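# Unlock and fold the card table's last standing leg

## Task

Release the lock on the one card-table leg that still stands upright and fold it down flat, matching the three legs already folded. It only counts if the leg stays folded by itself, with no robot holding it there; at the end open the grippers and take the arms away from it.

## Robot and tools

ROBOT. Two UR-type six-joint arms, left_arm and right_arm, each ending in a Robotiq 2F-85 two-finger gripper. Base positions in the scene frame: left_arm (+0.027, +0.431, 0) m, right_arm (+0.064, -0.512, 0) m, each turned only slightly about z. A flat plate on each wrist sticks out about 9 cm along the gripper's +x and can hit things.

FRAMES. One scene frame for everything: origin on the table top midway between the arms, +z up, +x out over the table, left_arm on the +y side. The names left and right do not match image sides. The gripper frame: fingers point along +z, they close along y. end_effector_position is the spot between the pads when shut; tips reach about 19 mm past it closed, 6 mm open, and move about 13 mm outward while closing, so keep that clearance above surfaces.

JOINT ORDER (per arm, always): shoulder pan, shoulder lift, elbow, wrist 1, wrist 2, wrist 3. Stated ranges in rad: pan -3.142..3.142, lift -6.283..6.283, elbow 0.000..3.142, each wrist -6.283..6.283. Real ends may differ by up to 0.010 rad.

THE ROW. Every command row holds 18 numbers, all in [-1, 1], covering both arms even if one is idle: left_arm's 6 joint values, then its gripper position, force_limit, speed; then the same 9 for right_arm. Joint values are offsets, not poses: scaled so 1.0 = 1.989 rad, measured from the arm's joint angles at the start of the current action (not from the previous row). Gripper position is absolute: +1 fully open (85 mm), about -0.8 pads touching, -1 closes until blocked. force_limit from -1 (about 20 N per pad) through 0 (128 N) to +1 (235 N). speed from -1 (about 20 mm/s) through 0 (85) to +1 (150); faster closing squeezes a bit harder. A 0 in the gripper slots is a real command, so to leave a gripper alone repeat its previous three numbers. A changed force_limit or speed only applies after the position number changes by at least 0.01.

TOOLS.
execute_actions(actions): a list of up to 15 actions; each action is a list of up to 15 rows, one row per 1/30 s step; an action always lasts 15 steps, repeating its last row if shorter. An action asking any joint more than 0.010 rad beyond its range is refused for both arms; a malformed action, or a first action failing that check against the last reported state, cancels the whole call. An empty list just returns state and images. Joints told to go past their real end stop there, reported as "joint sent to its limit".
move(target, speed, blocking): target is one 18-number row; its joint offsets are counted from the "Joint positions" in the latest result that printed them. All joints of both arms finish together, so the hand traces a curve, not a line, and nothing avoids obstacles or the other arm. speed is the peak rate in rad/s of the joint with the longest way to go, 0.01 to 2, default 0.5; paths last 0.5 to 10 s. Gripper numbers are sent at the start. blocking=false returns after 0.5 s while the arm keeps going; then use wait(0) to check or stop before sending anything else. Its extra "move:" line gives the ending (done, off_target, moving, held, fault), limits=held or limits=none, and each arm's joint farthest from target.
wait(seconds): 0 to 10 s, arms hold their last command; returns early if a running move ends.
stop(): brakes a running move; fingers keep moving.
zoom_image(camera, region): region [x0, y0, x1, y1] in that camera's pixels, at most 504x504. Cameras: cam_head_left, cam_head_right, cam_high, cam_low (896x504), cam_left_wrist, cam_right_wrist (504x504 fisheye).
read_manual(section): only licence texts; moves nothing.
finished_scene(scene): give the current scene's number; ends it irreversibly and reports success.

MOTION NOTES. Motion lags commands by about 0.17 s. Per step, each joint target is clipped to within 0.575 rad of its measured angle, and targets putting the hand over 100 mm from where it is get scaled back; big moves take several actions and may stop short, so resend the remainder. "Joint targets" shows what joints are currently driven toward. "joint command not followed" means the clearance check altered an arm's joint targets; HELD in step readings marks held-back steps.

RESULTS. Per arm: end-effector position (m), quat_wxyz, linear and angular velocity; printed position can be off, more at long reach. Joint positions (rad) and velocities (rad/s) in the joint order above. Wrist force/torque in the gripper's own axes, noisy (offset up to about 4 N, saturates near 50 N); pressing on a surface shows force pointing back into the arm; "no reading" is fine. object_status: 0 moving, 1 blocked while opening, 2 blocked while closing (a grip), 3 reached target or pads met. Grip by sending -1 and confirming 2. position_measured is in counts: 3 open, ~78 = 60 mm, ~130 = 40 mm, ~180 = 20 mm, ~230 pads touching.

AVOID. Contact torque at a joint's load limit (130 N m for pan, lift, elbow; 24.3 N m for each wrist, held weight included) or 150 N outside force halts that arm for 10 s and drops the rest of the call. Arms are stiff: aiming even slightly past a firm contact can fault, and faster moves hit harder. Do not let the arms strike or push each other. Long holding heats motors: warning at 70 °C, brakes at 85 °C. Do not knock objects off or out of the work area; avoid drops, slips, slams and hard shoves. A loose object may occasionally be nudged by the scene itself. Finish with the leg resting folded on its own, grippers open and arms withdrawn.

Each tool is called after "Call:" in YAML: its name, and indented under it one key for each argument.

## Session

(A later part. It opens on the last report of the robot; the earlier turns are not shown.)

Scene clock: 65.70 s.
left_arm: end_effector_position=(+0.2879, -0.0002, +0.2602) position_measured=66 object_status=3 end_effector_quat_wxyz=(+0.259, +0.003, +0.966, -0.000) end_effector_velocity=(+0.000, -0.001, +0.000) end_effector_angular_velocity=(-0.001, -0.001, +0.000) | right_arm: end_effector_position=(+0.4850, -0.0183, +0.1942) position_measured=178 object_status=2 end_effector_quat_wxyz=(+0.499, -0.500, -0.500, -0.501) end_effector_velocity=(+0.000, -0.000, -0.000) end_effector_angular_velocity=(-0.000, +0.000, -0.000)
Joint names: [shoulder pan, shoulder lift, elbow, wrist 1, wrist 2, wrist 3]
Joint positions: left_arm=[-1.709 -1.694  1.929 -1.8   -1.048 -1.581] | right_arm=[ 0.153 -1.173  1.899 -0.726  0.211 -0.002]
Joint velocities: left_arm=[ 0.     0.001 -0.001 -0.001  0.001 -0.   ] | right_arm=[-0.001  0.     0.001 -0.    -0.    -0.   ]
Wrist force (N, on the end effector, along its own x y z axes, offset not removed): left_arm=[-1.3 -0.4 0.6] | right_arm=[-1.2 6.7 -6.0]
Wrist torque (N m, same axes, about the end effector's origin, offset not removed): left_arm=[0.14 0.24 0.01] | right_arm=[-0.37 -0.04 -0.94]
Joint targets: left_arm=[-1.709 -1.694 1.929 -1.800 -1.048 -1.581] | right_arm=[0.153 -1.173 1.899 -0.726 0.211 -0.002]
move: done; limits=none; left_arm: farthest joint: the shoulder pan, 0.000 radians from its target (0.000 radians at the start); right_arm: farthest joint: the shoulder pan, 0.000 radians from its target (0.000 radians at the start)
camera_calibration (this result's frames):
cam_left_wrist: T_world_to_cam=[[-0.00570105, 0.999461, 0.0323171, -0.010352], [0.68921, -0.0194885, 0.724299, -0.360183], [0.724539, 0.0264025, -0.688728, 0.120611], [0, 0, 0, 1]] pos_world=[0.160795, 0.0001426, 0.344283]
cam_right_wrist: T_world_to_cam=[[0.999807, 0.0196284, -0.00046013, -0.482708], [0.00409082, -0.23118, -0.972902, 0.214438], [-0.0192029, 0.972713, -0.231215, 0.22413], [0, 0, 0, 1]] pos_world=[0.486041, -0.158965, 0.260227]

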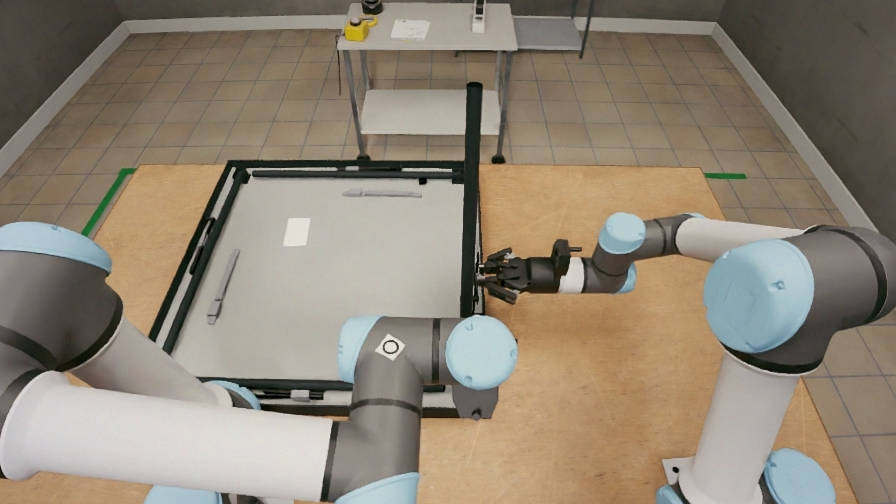

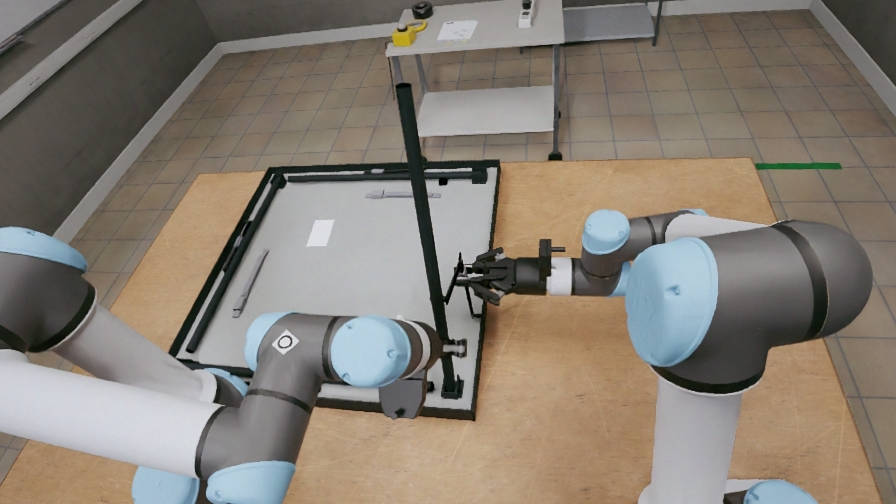

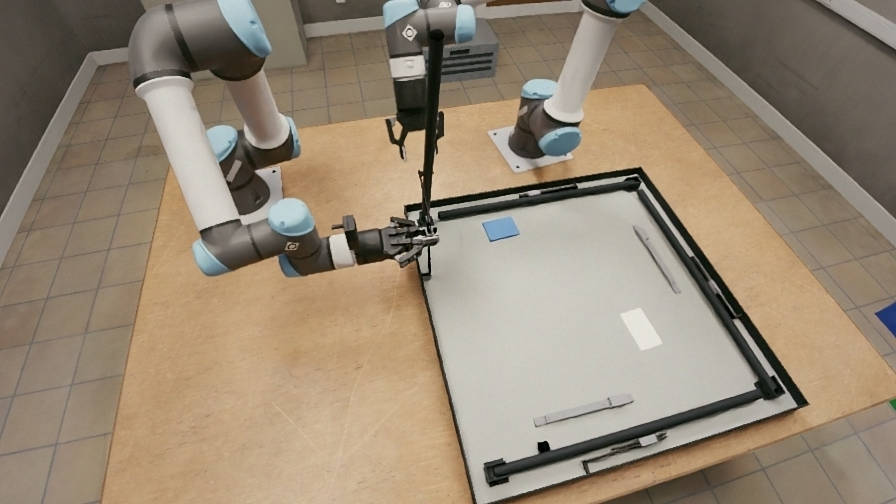

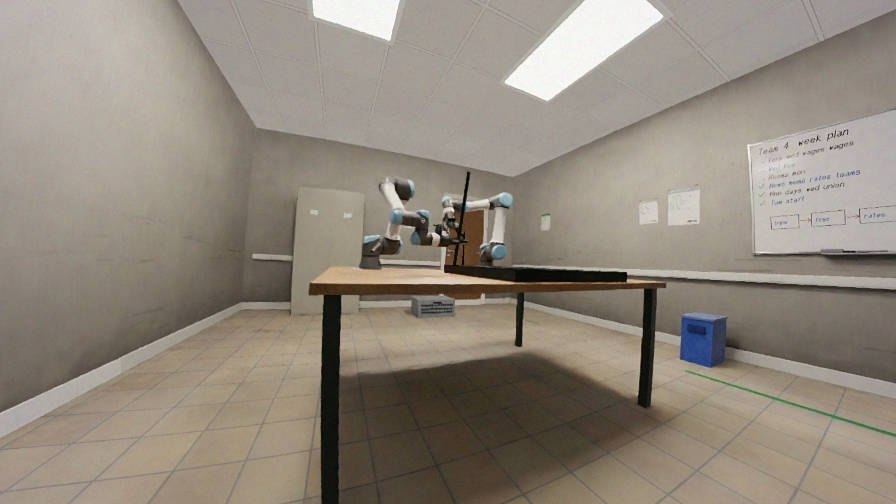

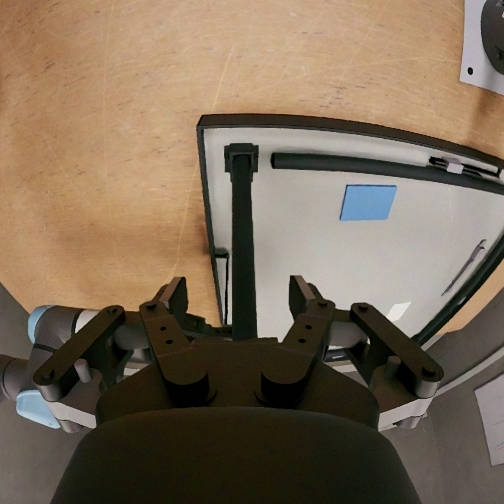

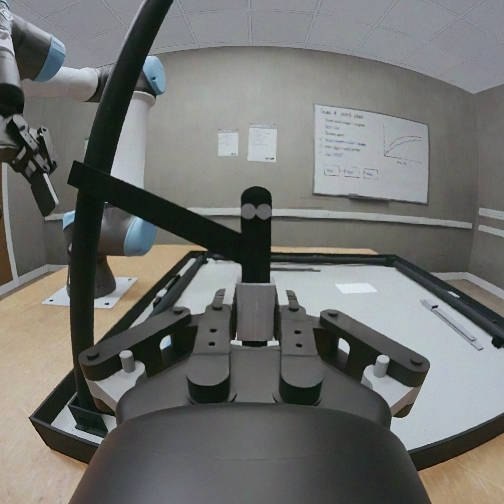

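Call:
move:
  target: [0.071,0.063,0.0703,-0.1725,-0.002,0.078,0.5,-0.7,0,0,0,0,0,0,0,-1,-0.6,-0.5]
  speed: 0.3

Scene clock: 69.63 s.
left_arm: end_effector_position=(+0.3493, +0.0072, +0.1745) position_measured=66 object_status=3 end_effector_quat_wxyz=(+0.259, -0.000, +0.966, +0.001) end_effector_velocity=(+0.000, +0.000, -0.001) end_effector_angular_velocity=(+0.002, +0.001, +0.000) | right_arm: end_effector_position=(+0.4850, -0.0183, +0.1942) position_measured=178 object_status=2 end_effector_quat_wxyz=(+0.499, -0.500, -0.500, -0.501) end_effector_velocity=(-0.000, -0.000, -0.001) end_effector_angular_velocity=(-0.001, +0.002, -0.000)
Joint names: [shoulder pan, shoulder lift, elbow, wrist 1, wrist 2, wrist 3]
Joint positions: left_arm=[-1.568 -1.569  2.069 -2.143 -1.052 -1.425] | right_arm=[ 0.153 -1.173  1.899 -0.726  0.211 -0.002]
Joint velocities: left_arm=[ 0.001  0.002  0.001 -0.    -0.001  0.   ] | right_arm=[-0.001  0.001  0.002 -0.    -0.     0.   ]
Wrist force (N, on the end effector, along its own x y z axes, offset not removed): left_arm=[-0.9 -0.3 0.1] | right_arm=[-0.9 6.6 -5.3]
Wrist torque (N m, same axes, about the end effector's origin, offset not removed): left_arm=[0.04 0.12 0.01] | right_arm=[-0.43 -0.14 -0.89]
Joint targets: left_arm=[-1.568 -1.569 2.069 -2.143 -1.052 -1.425] | right_arm=[0.153 -1.173 1.899 -0.726 0.211 -0.002]
move: done; limits=none; left_arm: farthest joint: the shoulder pan, 0.000 radians from its target (0.141 radians at the start); right_arm: farthest joint: the shoulder pan, 0.000 radians from its target (0.000 radians at the start)
camera_calibration (this result's frames):
cam_left_wrist: T_world_to_cam=[[-0.0123428, 0.999421, 0.0317033, -0.012254], [0.689007, -0.0144767, 0.72461, -0.340338], [0.72465, 0.0307875, -0.688429, 0.016803], [0, 0, 0, 1]] pos_world=[0.222168, 0.00680265, 0.258569]
cam_right_wrist: T_world_to_cam=[[0.999807, 0.0196285, -0.00046003, -0.482708], [0.00409093, -0.23118, -0.972902, 0.214438], [-0.0192029, 0.972713, -0.231215, 0.22413], [0, 0, 0, 1]] pos_world=[0.486041, -0.158965, 0.260227]

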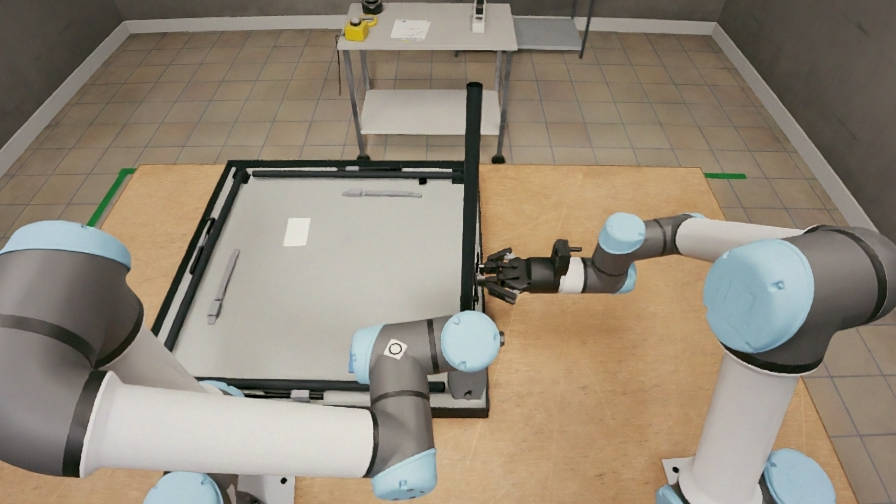

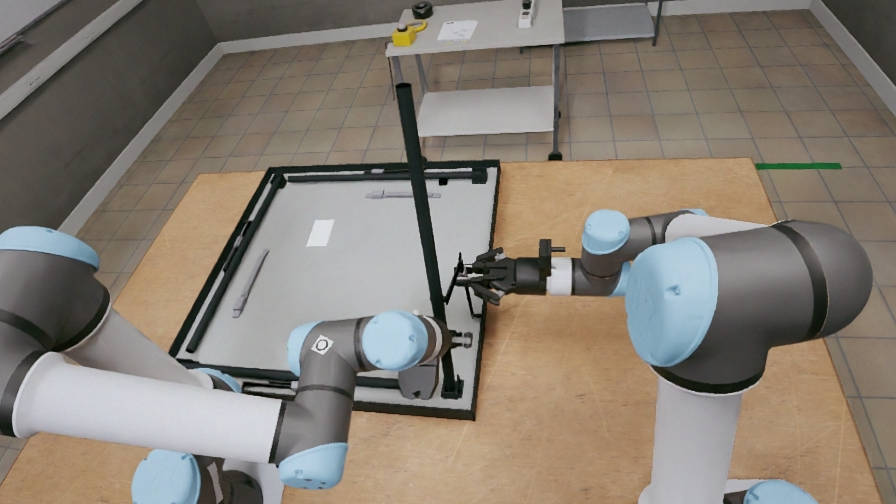

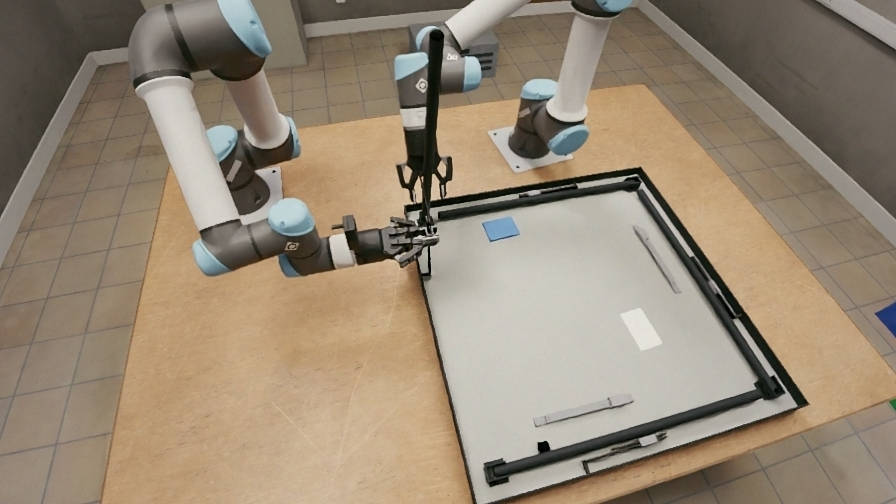

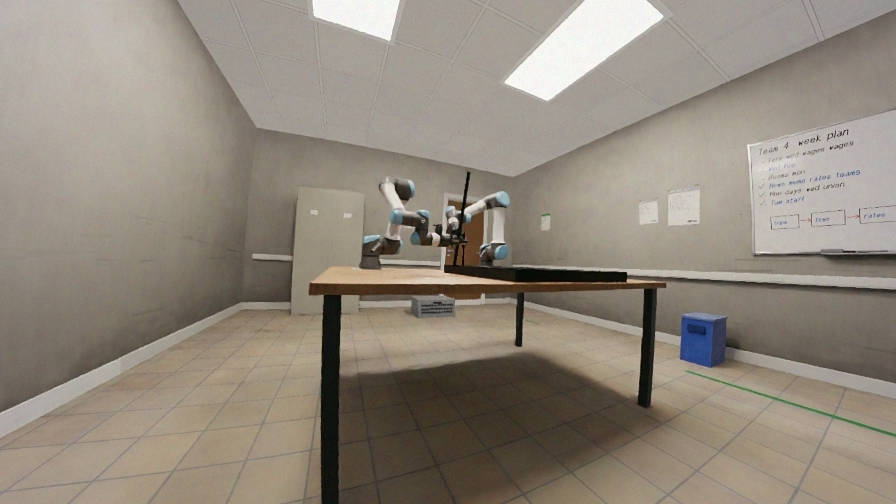

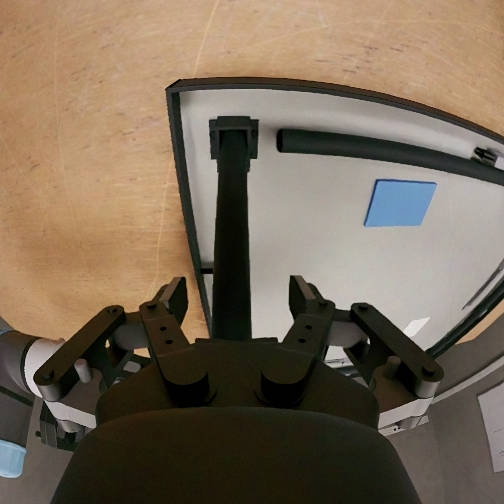

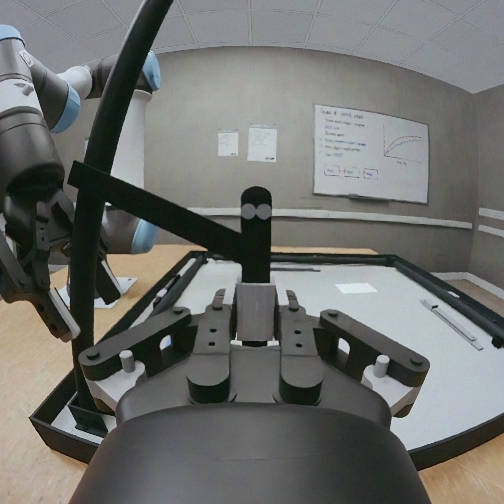

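Call:
execute_actions:
  actions:
    - [[0,0.0043,-0.0043,0,0,0,-1,-0.6,-0.5,0,0,0,0,0,0,-1,-0.6,-0.5]]
    - [[0,0,0,0,0,0,-1,-0.6,-0.5,0,0,0,0,0,0,-1,-0.6,-0.5]]
    - [[0,0,0,0,0,0,-1,-0.6,-0.5,0,0,0,0,0,0,0.2,-0.6,0]]

Call:
move:
  target: [0,0,0,0,0,0,-1,-0.6,-0.5,-0.2,-0.04,0.06,-0.02,-0.2,0,0.2,-0.6,0]

Call:
move:
  target: [0.054,0.0522,-0.0029,-0.08,-0.0055,0.062,-1,-0.6,-0.5,0,0,0,0,0,0,0.2,-0.6,0]
  speed: 0.08

Scene clock: 83.47 s.
left_arm: end_effector_position=(+0.3498, +0.0036, +0.1745) position_measured=178 object_status=2 end_effector_quat_wxyz=(+0.259, -0.000, +0.966, +0.001) end_effector_velocity=(+0.000, -0.000, +0.000) end_effector_angular_velocity=(-0.001, -0.001, +0.000) | right_arm: end_effector_position=(+0.4850, -0.0183, +0.1942) position_measured=105 object_status=0 end_effector_quat_wxyz=(+0.499, -0.500, -0.500, -0.501) end_effector_velocity=(+0.000, -0.000, -0.000) end_effector_angular_velocity=(+0.000, -0.000, -0.001)
Joint names: [shoulder pan, shoulder lift, elbow, wrist 1, wrist 2, wrist 3]
Joint positions: left_arm=[-1.568 -1.56   2.061 -2.143 -1.052 -1.425] | right_arm=[ 0.153 -1.173  1.899 -0.726  0.211 -0.002]
Joint velocities: left_arm=[ 0.     0.    -0.001  0.     0.001 -0.   ] | right_arm=[-0.     0.     0.001 -0.001  0.     0.   ]
Wrist force (N, on the end effector, along its own x y z axes, offset not removed): left_arm=[-6.8 14.1 -2.5] | right_arm=[-0.6 0.7 -0.6]
Wrist torque (N m, same axes, about the end effector's origin, offset not removed): left_arm=[0.12 0.26 -0.04] | right_arm=[0.11 0.09 0.03]
Joint targets: left_arm=[-1.568 -1.560 2.061 -2.143 -1.052 -1.425] | right_arm=[0.153 -1.173 1.899 -0.726 0.211 -0.002]
Step readings (joint positions; steps 1 to 15: 1st action; 16 to 30: 2nd action; 31 to 45: 3rd action):
0: left_arm=[-1.568 -1.569 2.069 -2.143 -1.052 -1.425] | right_arm=[0.153 -1.173 1.899 -0.726 0.211 -0.002]
1: left_arm=[-1.568 -1.569 2.069 -2.143 -1.052 -1.425] | right_arm=[0.153 -1.173 1.899 -0.726 0.211 -0.002]
2: left_arm=[-1.568 -1.568 2.068 -2.143 -1.052 -1.425] | right_arm=[0.153 -1.173 1.899 -0.726 0.211 -0.002]
4: left_arm=[-1.568 -1.564 2.064 -2.143 -1.052 -1.425] | right_arm=[0.153 -1.173 1.899 -0.726 0.211 -0.002]
8: left_arm=[-1.568 -1.561 2.061 -2.143 -1.052 -1.425] | right_arm=[0.153 -1.173 1.899 -0.726 0.211 -0.002]
15: left_arm=[-1.568 -1.560 2.061 -2.143 -1.052 -1.425] | right_arm=[0.153 -1.173 1.899 -0.726 0.211 -0.002]
16: left_arm=[-1.568 -1.560 2.061 -2.143 -1.052 -1.425] | right_arm=[0.153 -1.173 1.899 -0.726 0.211 -0.002]
17: left_arm=[-1.568 -1.560 2.061 -2.143 -1.052 -1.425] | right_arm=[0.153 -1.173 1.899 -0.726 0.211 -0.002]
19: left_arm=[-1.568 -1.560 2.061 -2.143 -1.052 -1.425] | right_arm=[0.153 -1.173 1.899 -0.726 0.211 -0.002]
23: left_arm=[-1.568 -1.560 2.061 -2.143 -1.052 -1.425] | right_arm=[0.153 -1.173 1.899 -0.726 0.211 -0.002]
30: left_arm=[-1.568 -1.560 2.061 -2.143 -1.052 -1.425] | right_arm=[0.153 -1.173 1.899 -0.726 0.211 -0.002]
31: left_arm=[-1.568 -1.560 2.061 -2.143 -1.052 -1.425] | right_arm=[0.153 -1.173 1.899 -0.726 0.211 -0.002]
32: left_arm=[-1.568 -1.560 2.061 -2.143 -1.052 -1.425] | right_arm=[0.153 -1.173 1.899 -0.726 0.211 -0.002]
34: left_arm=[-1.568 -1.560 2.061 -2.143 -1.052 -1.425] | right_arm=[0.153 -1.173 1.899 -0.726 0.211 -0.002]
38: left_arm=[-1.568 -1.560 2.061 -2.143 -1.052 -1.425] | right_arm=[0.153 -1.173 1.899 -0.726 0.211 -0.002]
45: Joint positions above
camera_calibration (this result's frames):
cam_left_wrist: T_world_to_cam=[[-0.0123613, 0.999423, 0.0316467, -0.00863428], [0.689004, -0.014423, 0.724614, -0.340711], [0.724652, 0.0307619, -0.688428, 0.0165538], [0, 0, 0, 1]] pos_world=[0.222649, 0.00320599, 0.258553]
cam_right_wrist: T_world_to_cam=[[0.999809, 0.0195158, -0.000428499, -0.482751], [0.00409543, -0.231174, -0.972904, 0.214438], [-0.0190861, 0.972717, -0.231209, 0.224073], [0, 0, 0, 1]] pos_world=[0.486057, -0.158966, 0.260228]

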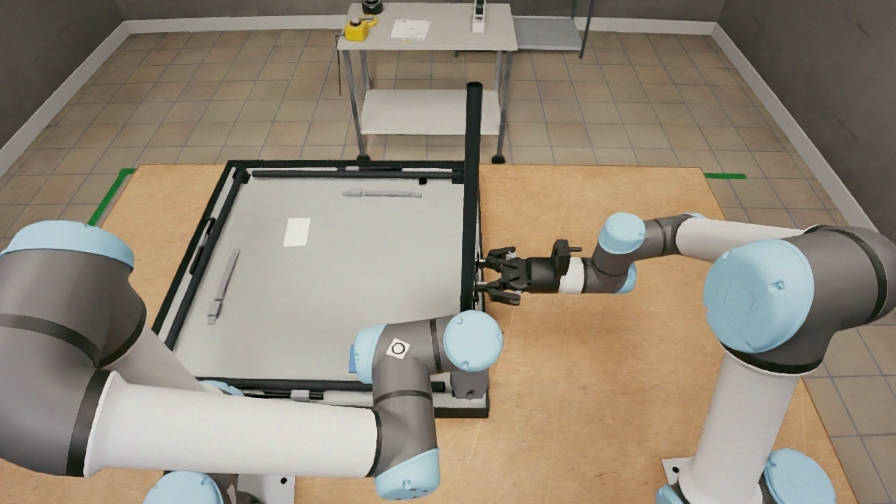

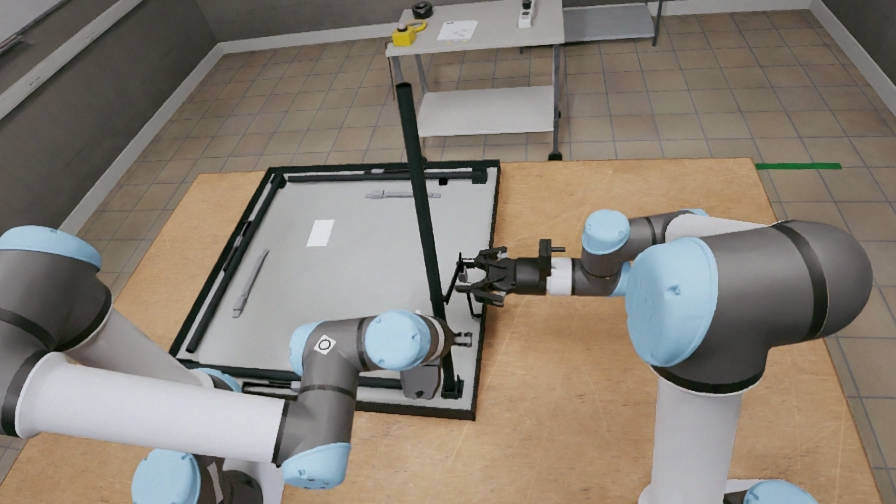

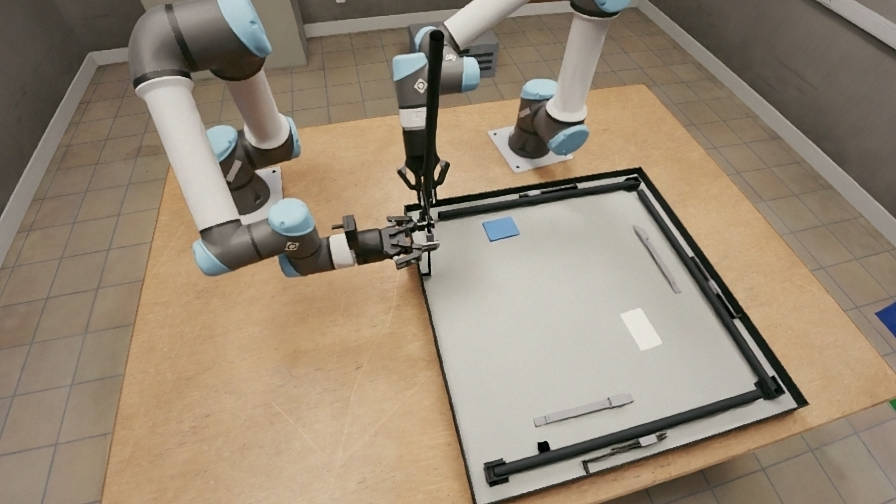

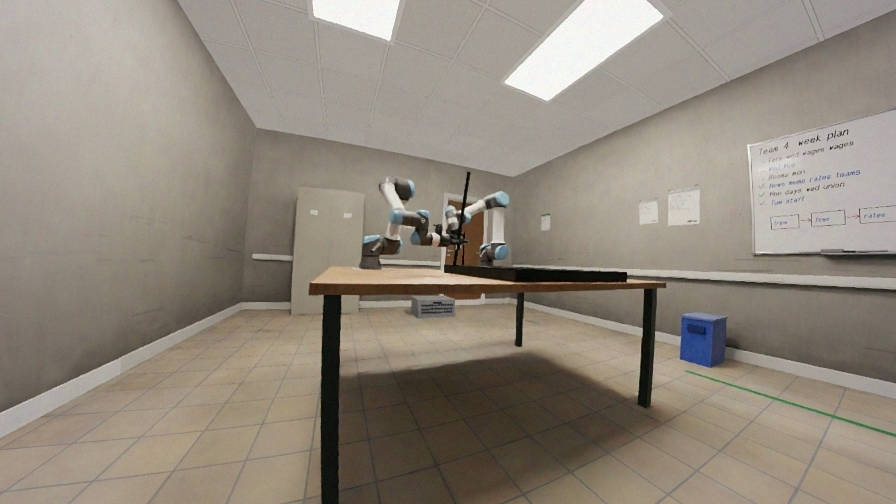

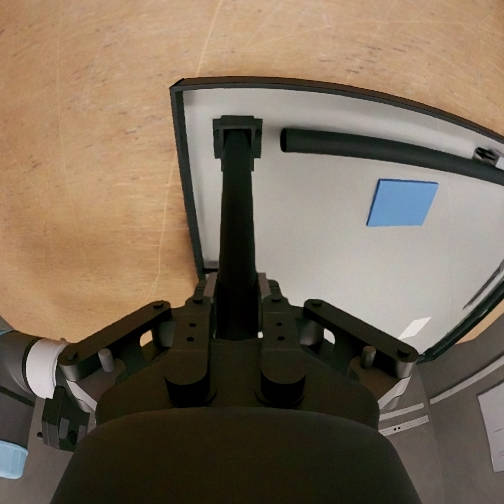

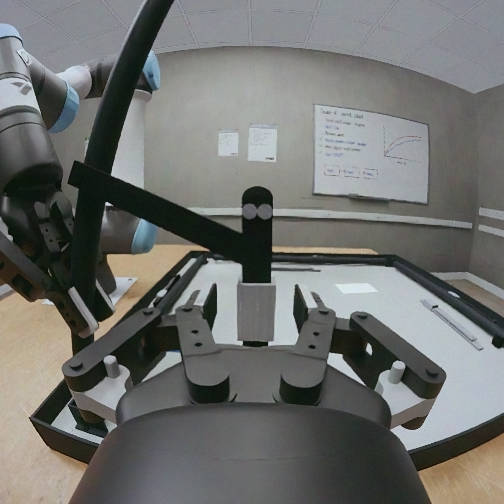

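Scene clock: 84.80 s.
left_arm: end_effector_position=(+0.3498, +0.0036, +0.1745) position_measured=178 object_status=2 end_effector_quat_wxyz=(+0.259, -0.000, +0.966, +0.001) end_effector_velocity=(-0.000, -0.001, +0.000) end_effector_angular_velocity=(-0.001, +0.002, -0.001) | right_arm: end_effector_position=(+0.4982, -0.1907, +0.1946) position_measured=104 object_status=3 end_effector_quat_wxyz=(+0.499, -0.500, -0.500, -0.501) end_effector_velocity=(-0.000, -0.001, +0.000) end_effector_angular_velocity=(-0.000, -0.001, +0.001)
Joint names: [shoulder pan, shoulder lift, elbow, wrist 1, wrist 2, wrist 3]
Joint positions: left_arm=[-1.568 -1.56   2.061 -2.143 -1.052 -1.425] | right_arm=[-0.245 -1.253  2.018 -0.766 -0.186 -0.002]
Joint velocities: left_arm=[-0.     0.    -0.002  0.    -0.002  0.   ] | right_arm=[-0.002 -0.     0.    -0.001 -0.002  0.   ]
Wrist force (N, on the end effector, along its own x y z axes, offset not removed): left_arm=[-7.5 15.9 -1.3] | right_arm=[0.9 -0.2 0.1]
Wrist torque (N m, same axes, about the end effector's origin, offset not removed): left_arm=[0.41 0.44 -0.14] | right_arm=[-0.11 -0.22 -0.08]
Joint targets: left_arm=[-1.568 -1.560 2.061 -2.143 -1.052 -1.425] | right_arm=[-0.245 -1.253 2.018 -0.766 -0.186 -0.002]
move: done; limits=none; left_arm: farthest joint: the shoulder pan, 0.000 radians from its target (0.000 radians at the start); right_arm: farthest joint: the wrist 2, 0.001 radians from its target (0.398 radians at the start)
camera_calibration (this result's frames):
cam_left_wrist: T_world_to_cam=[[-0.0123612, 0.999423, 0.0316469, -0.00863436], [0.689004, -0.0144232, 0.724614, -0.340711], [0.724652, 0.030762, -0.688428, 0.0165538], [0, 0, 0, 1]] pos_world=[0.222649, 0.00320602, 0.258553]
cam_right_wrist: T_world_to_cam=[[0.999809, 0.0195542, -0.000431112, -0.49251], [0.00410344, -0.231258, -0.972884, 0.174858], [-0.0191237, 0.972696, -0.231294, 0.392142], [0, 0, 0, 1]] pos_world=[0.499197, -0.331367, 0.260604]

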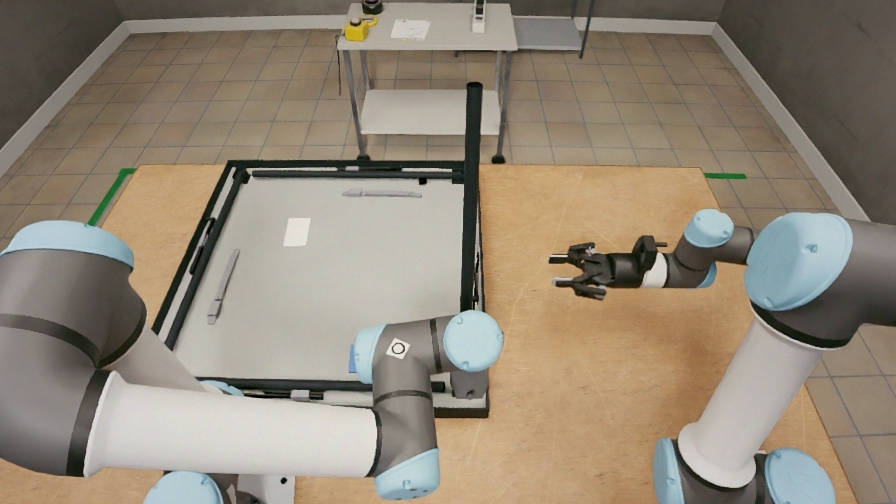

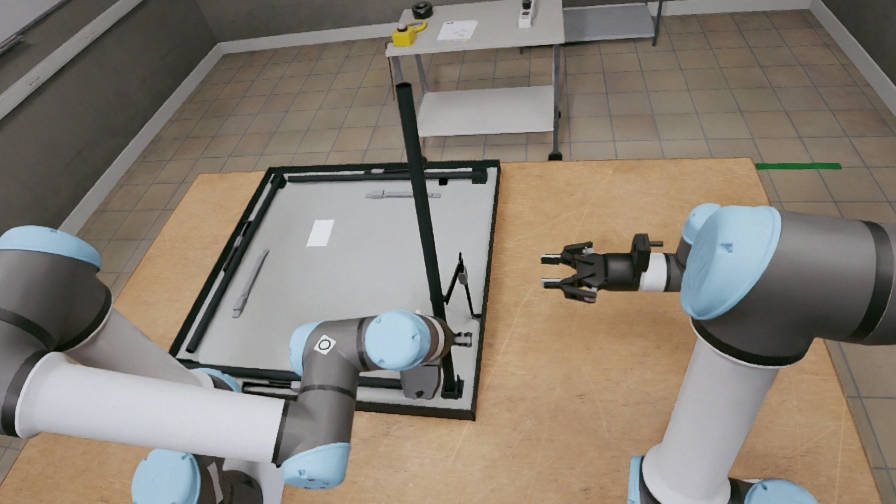

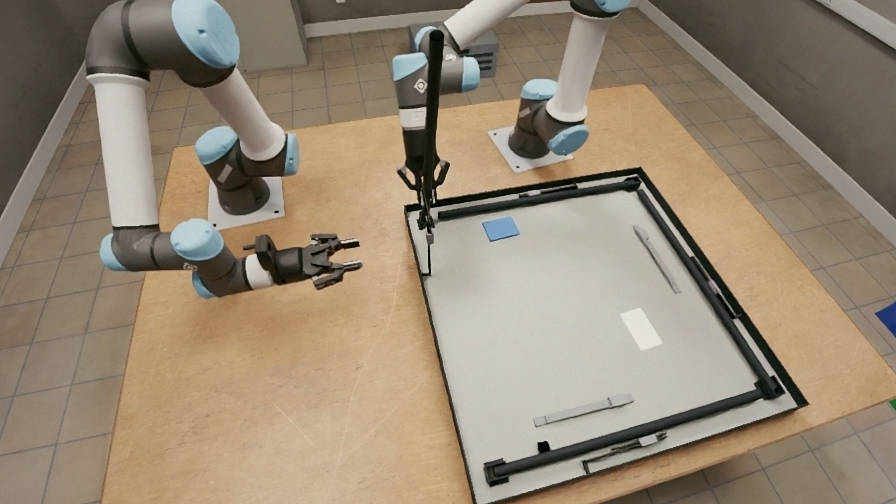

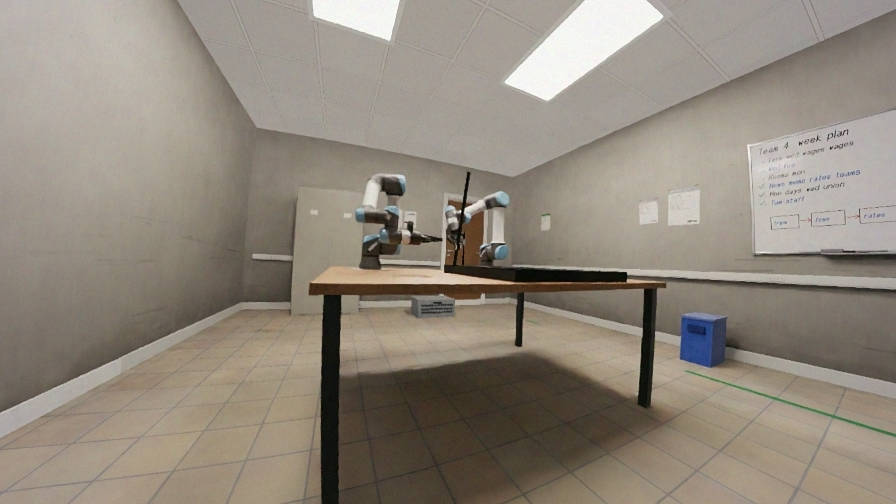

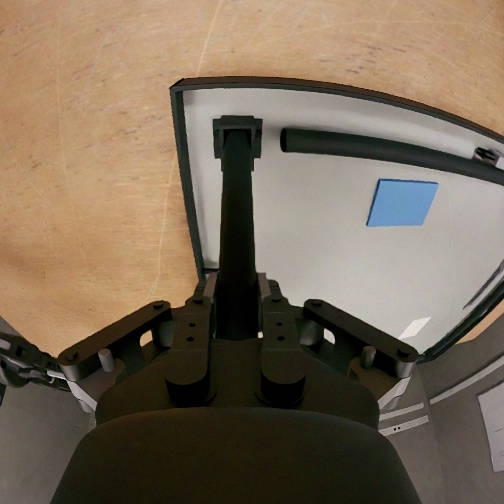

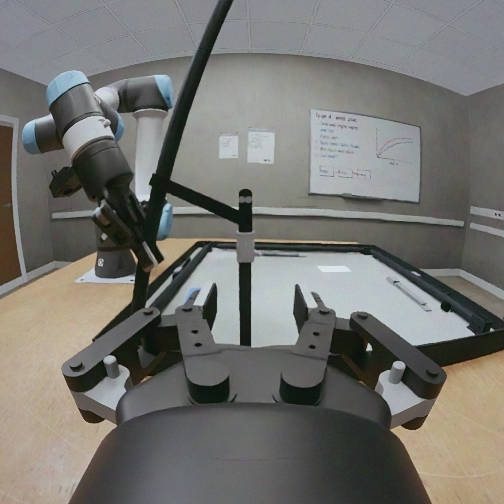

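Scene clock: 87.20 s.
left_arm: end_effector_position=(+0.3999, +0.0035, +0.1451) position_measured=178 object_status=2 end_effector_quat_wxyz=(+0.259, +0.000, +0.966, +0.000) end_effector_velocity=(-0.000, +0.000, -0.001) end_effector_angular_velocity=(+0.001, +0.002, -0.000) | right_arm: end_effector_position=(+0.4981, -0.1907, +0.1946) position_measured=104 object_status=3 end_effector_quat_wxyz=(+0.499, -0.500, -0.500, -0.501) end_effector_velocity=(+0.000, -0.001, -0.000) end_effector_angular_velocity=(+0.000, +0.001, -0.001)
Joint names: [shoulder pan, shoulder lift, elbow, wrist 1, wrist 2, wrist 3]
Joint positions: left_arm=[-1.46  -1.456  2.055 -2.302 -1.063 -1.302] | right_arm=[-0.245 -1.253  2.018 -0.766 -0.186 -0.002]
Joint velocities: left_arm=[ 0.001  0.001  0.001 -0.    -0.002  0.001] | right_arm=[-0.001  0.001  0.     0.    -0.    -0.   ]
Wrist force (N, on the end effector, along its own x y z axes, offset not removed): left_arm=[14.6 -7.5 11.3] | right_arm=[-1.3 -0.5 -0.4]
Wrist torque (N m, same axes, about the end effector's origin, offset not removed): left_arm=[-0.21 0.37 -0.06] | right_arm=[-0.17 0.32 -0.09]
Joint targets: left_arm=[-1.460 -1.456 2.055 -2.302 -1.063 -1.302] | right_arm=[-0.245 -1.253 2.018 -0.766 -0.186 -0.002]
move: done; limits=none; left_arm: farthest joint: the shoulder pan, 0.000 radians from its target (0.107 radians at the start); right_arm: farthest joint: the shoulder pan, 0.000 radians from its target (0.000 radians at the start)
camera_calibration (this result's frames):
cam_left_wrist: T_world_to_cam=[[-0.0118217, 0.999441, 0.0312631, -0.00709373], [0.688902, -0.0145207, 0.724709, -0.353905], [0.724758, 0.0301045, -0.688345, -0.0401209], [0, 0, 0, 1]] pos_world=[0.2728, 0.00315861, 0.229083]
cam_right_wrist: T_world_to_cam=[[0.999809, 0.0195524, -0.000430893, -0.492505], [0.00410324, -0.231258, -0.972884, 0.174858], [-0.0191219, 0.972696, -0.231294, 0.39214], [0, 0, 0, 1]] pos_world=[0.499192, -0.331366, 0.260604]

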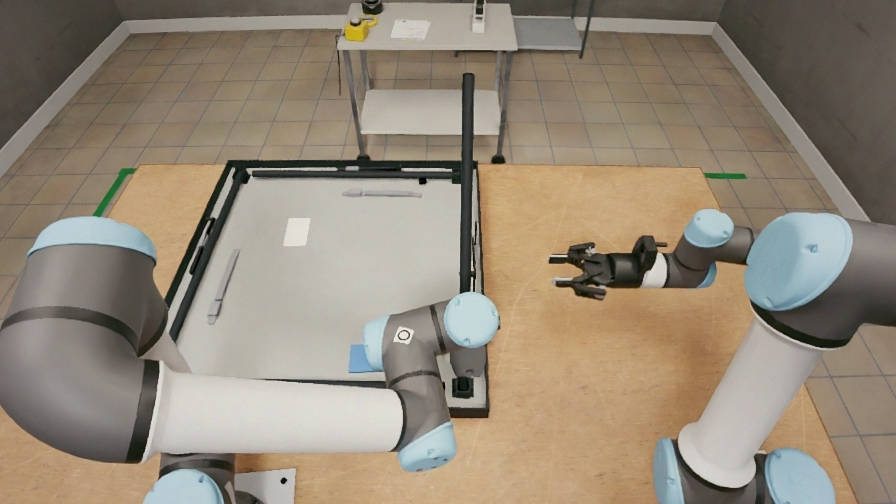

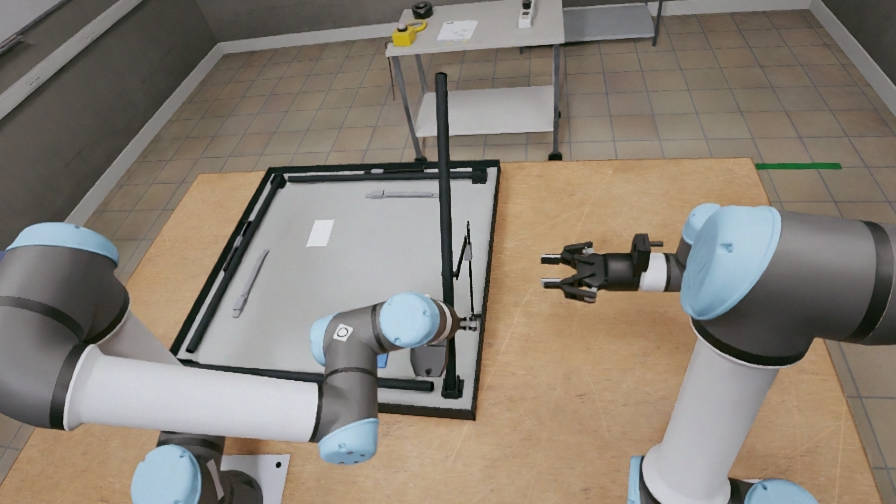

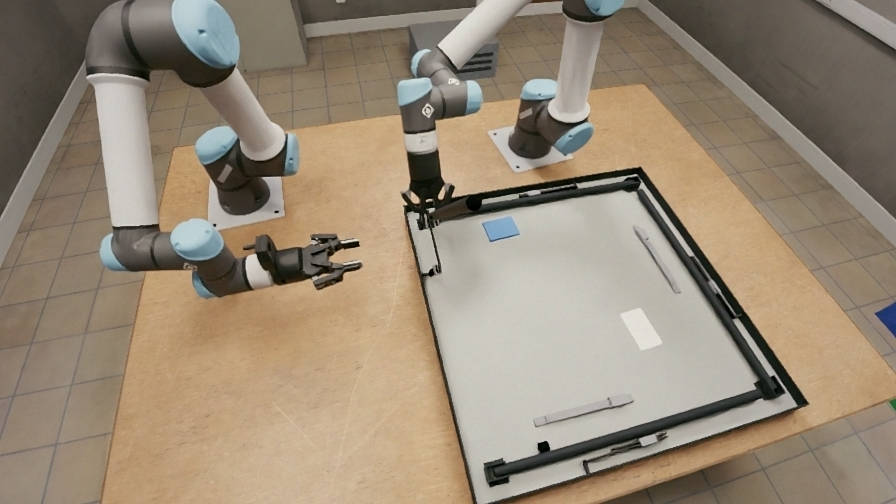

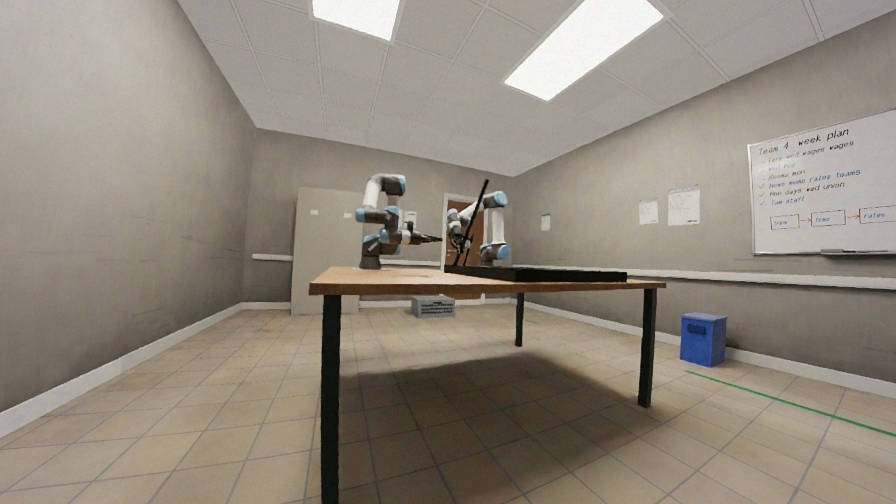

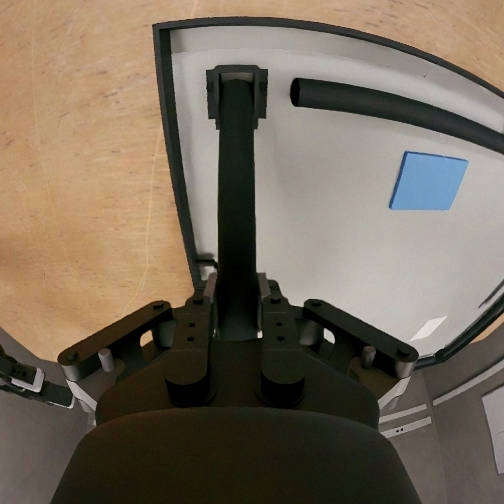

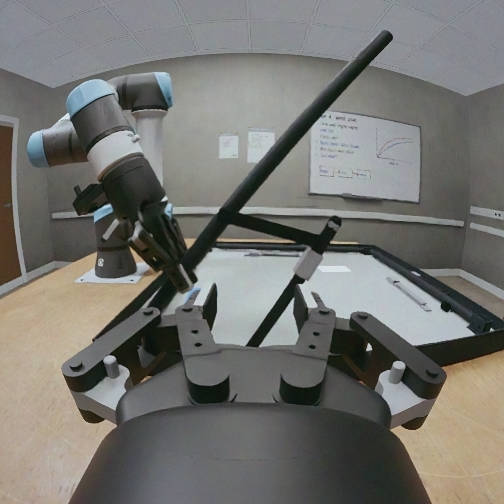

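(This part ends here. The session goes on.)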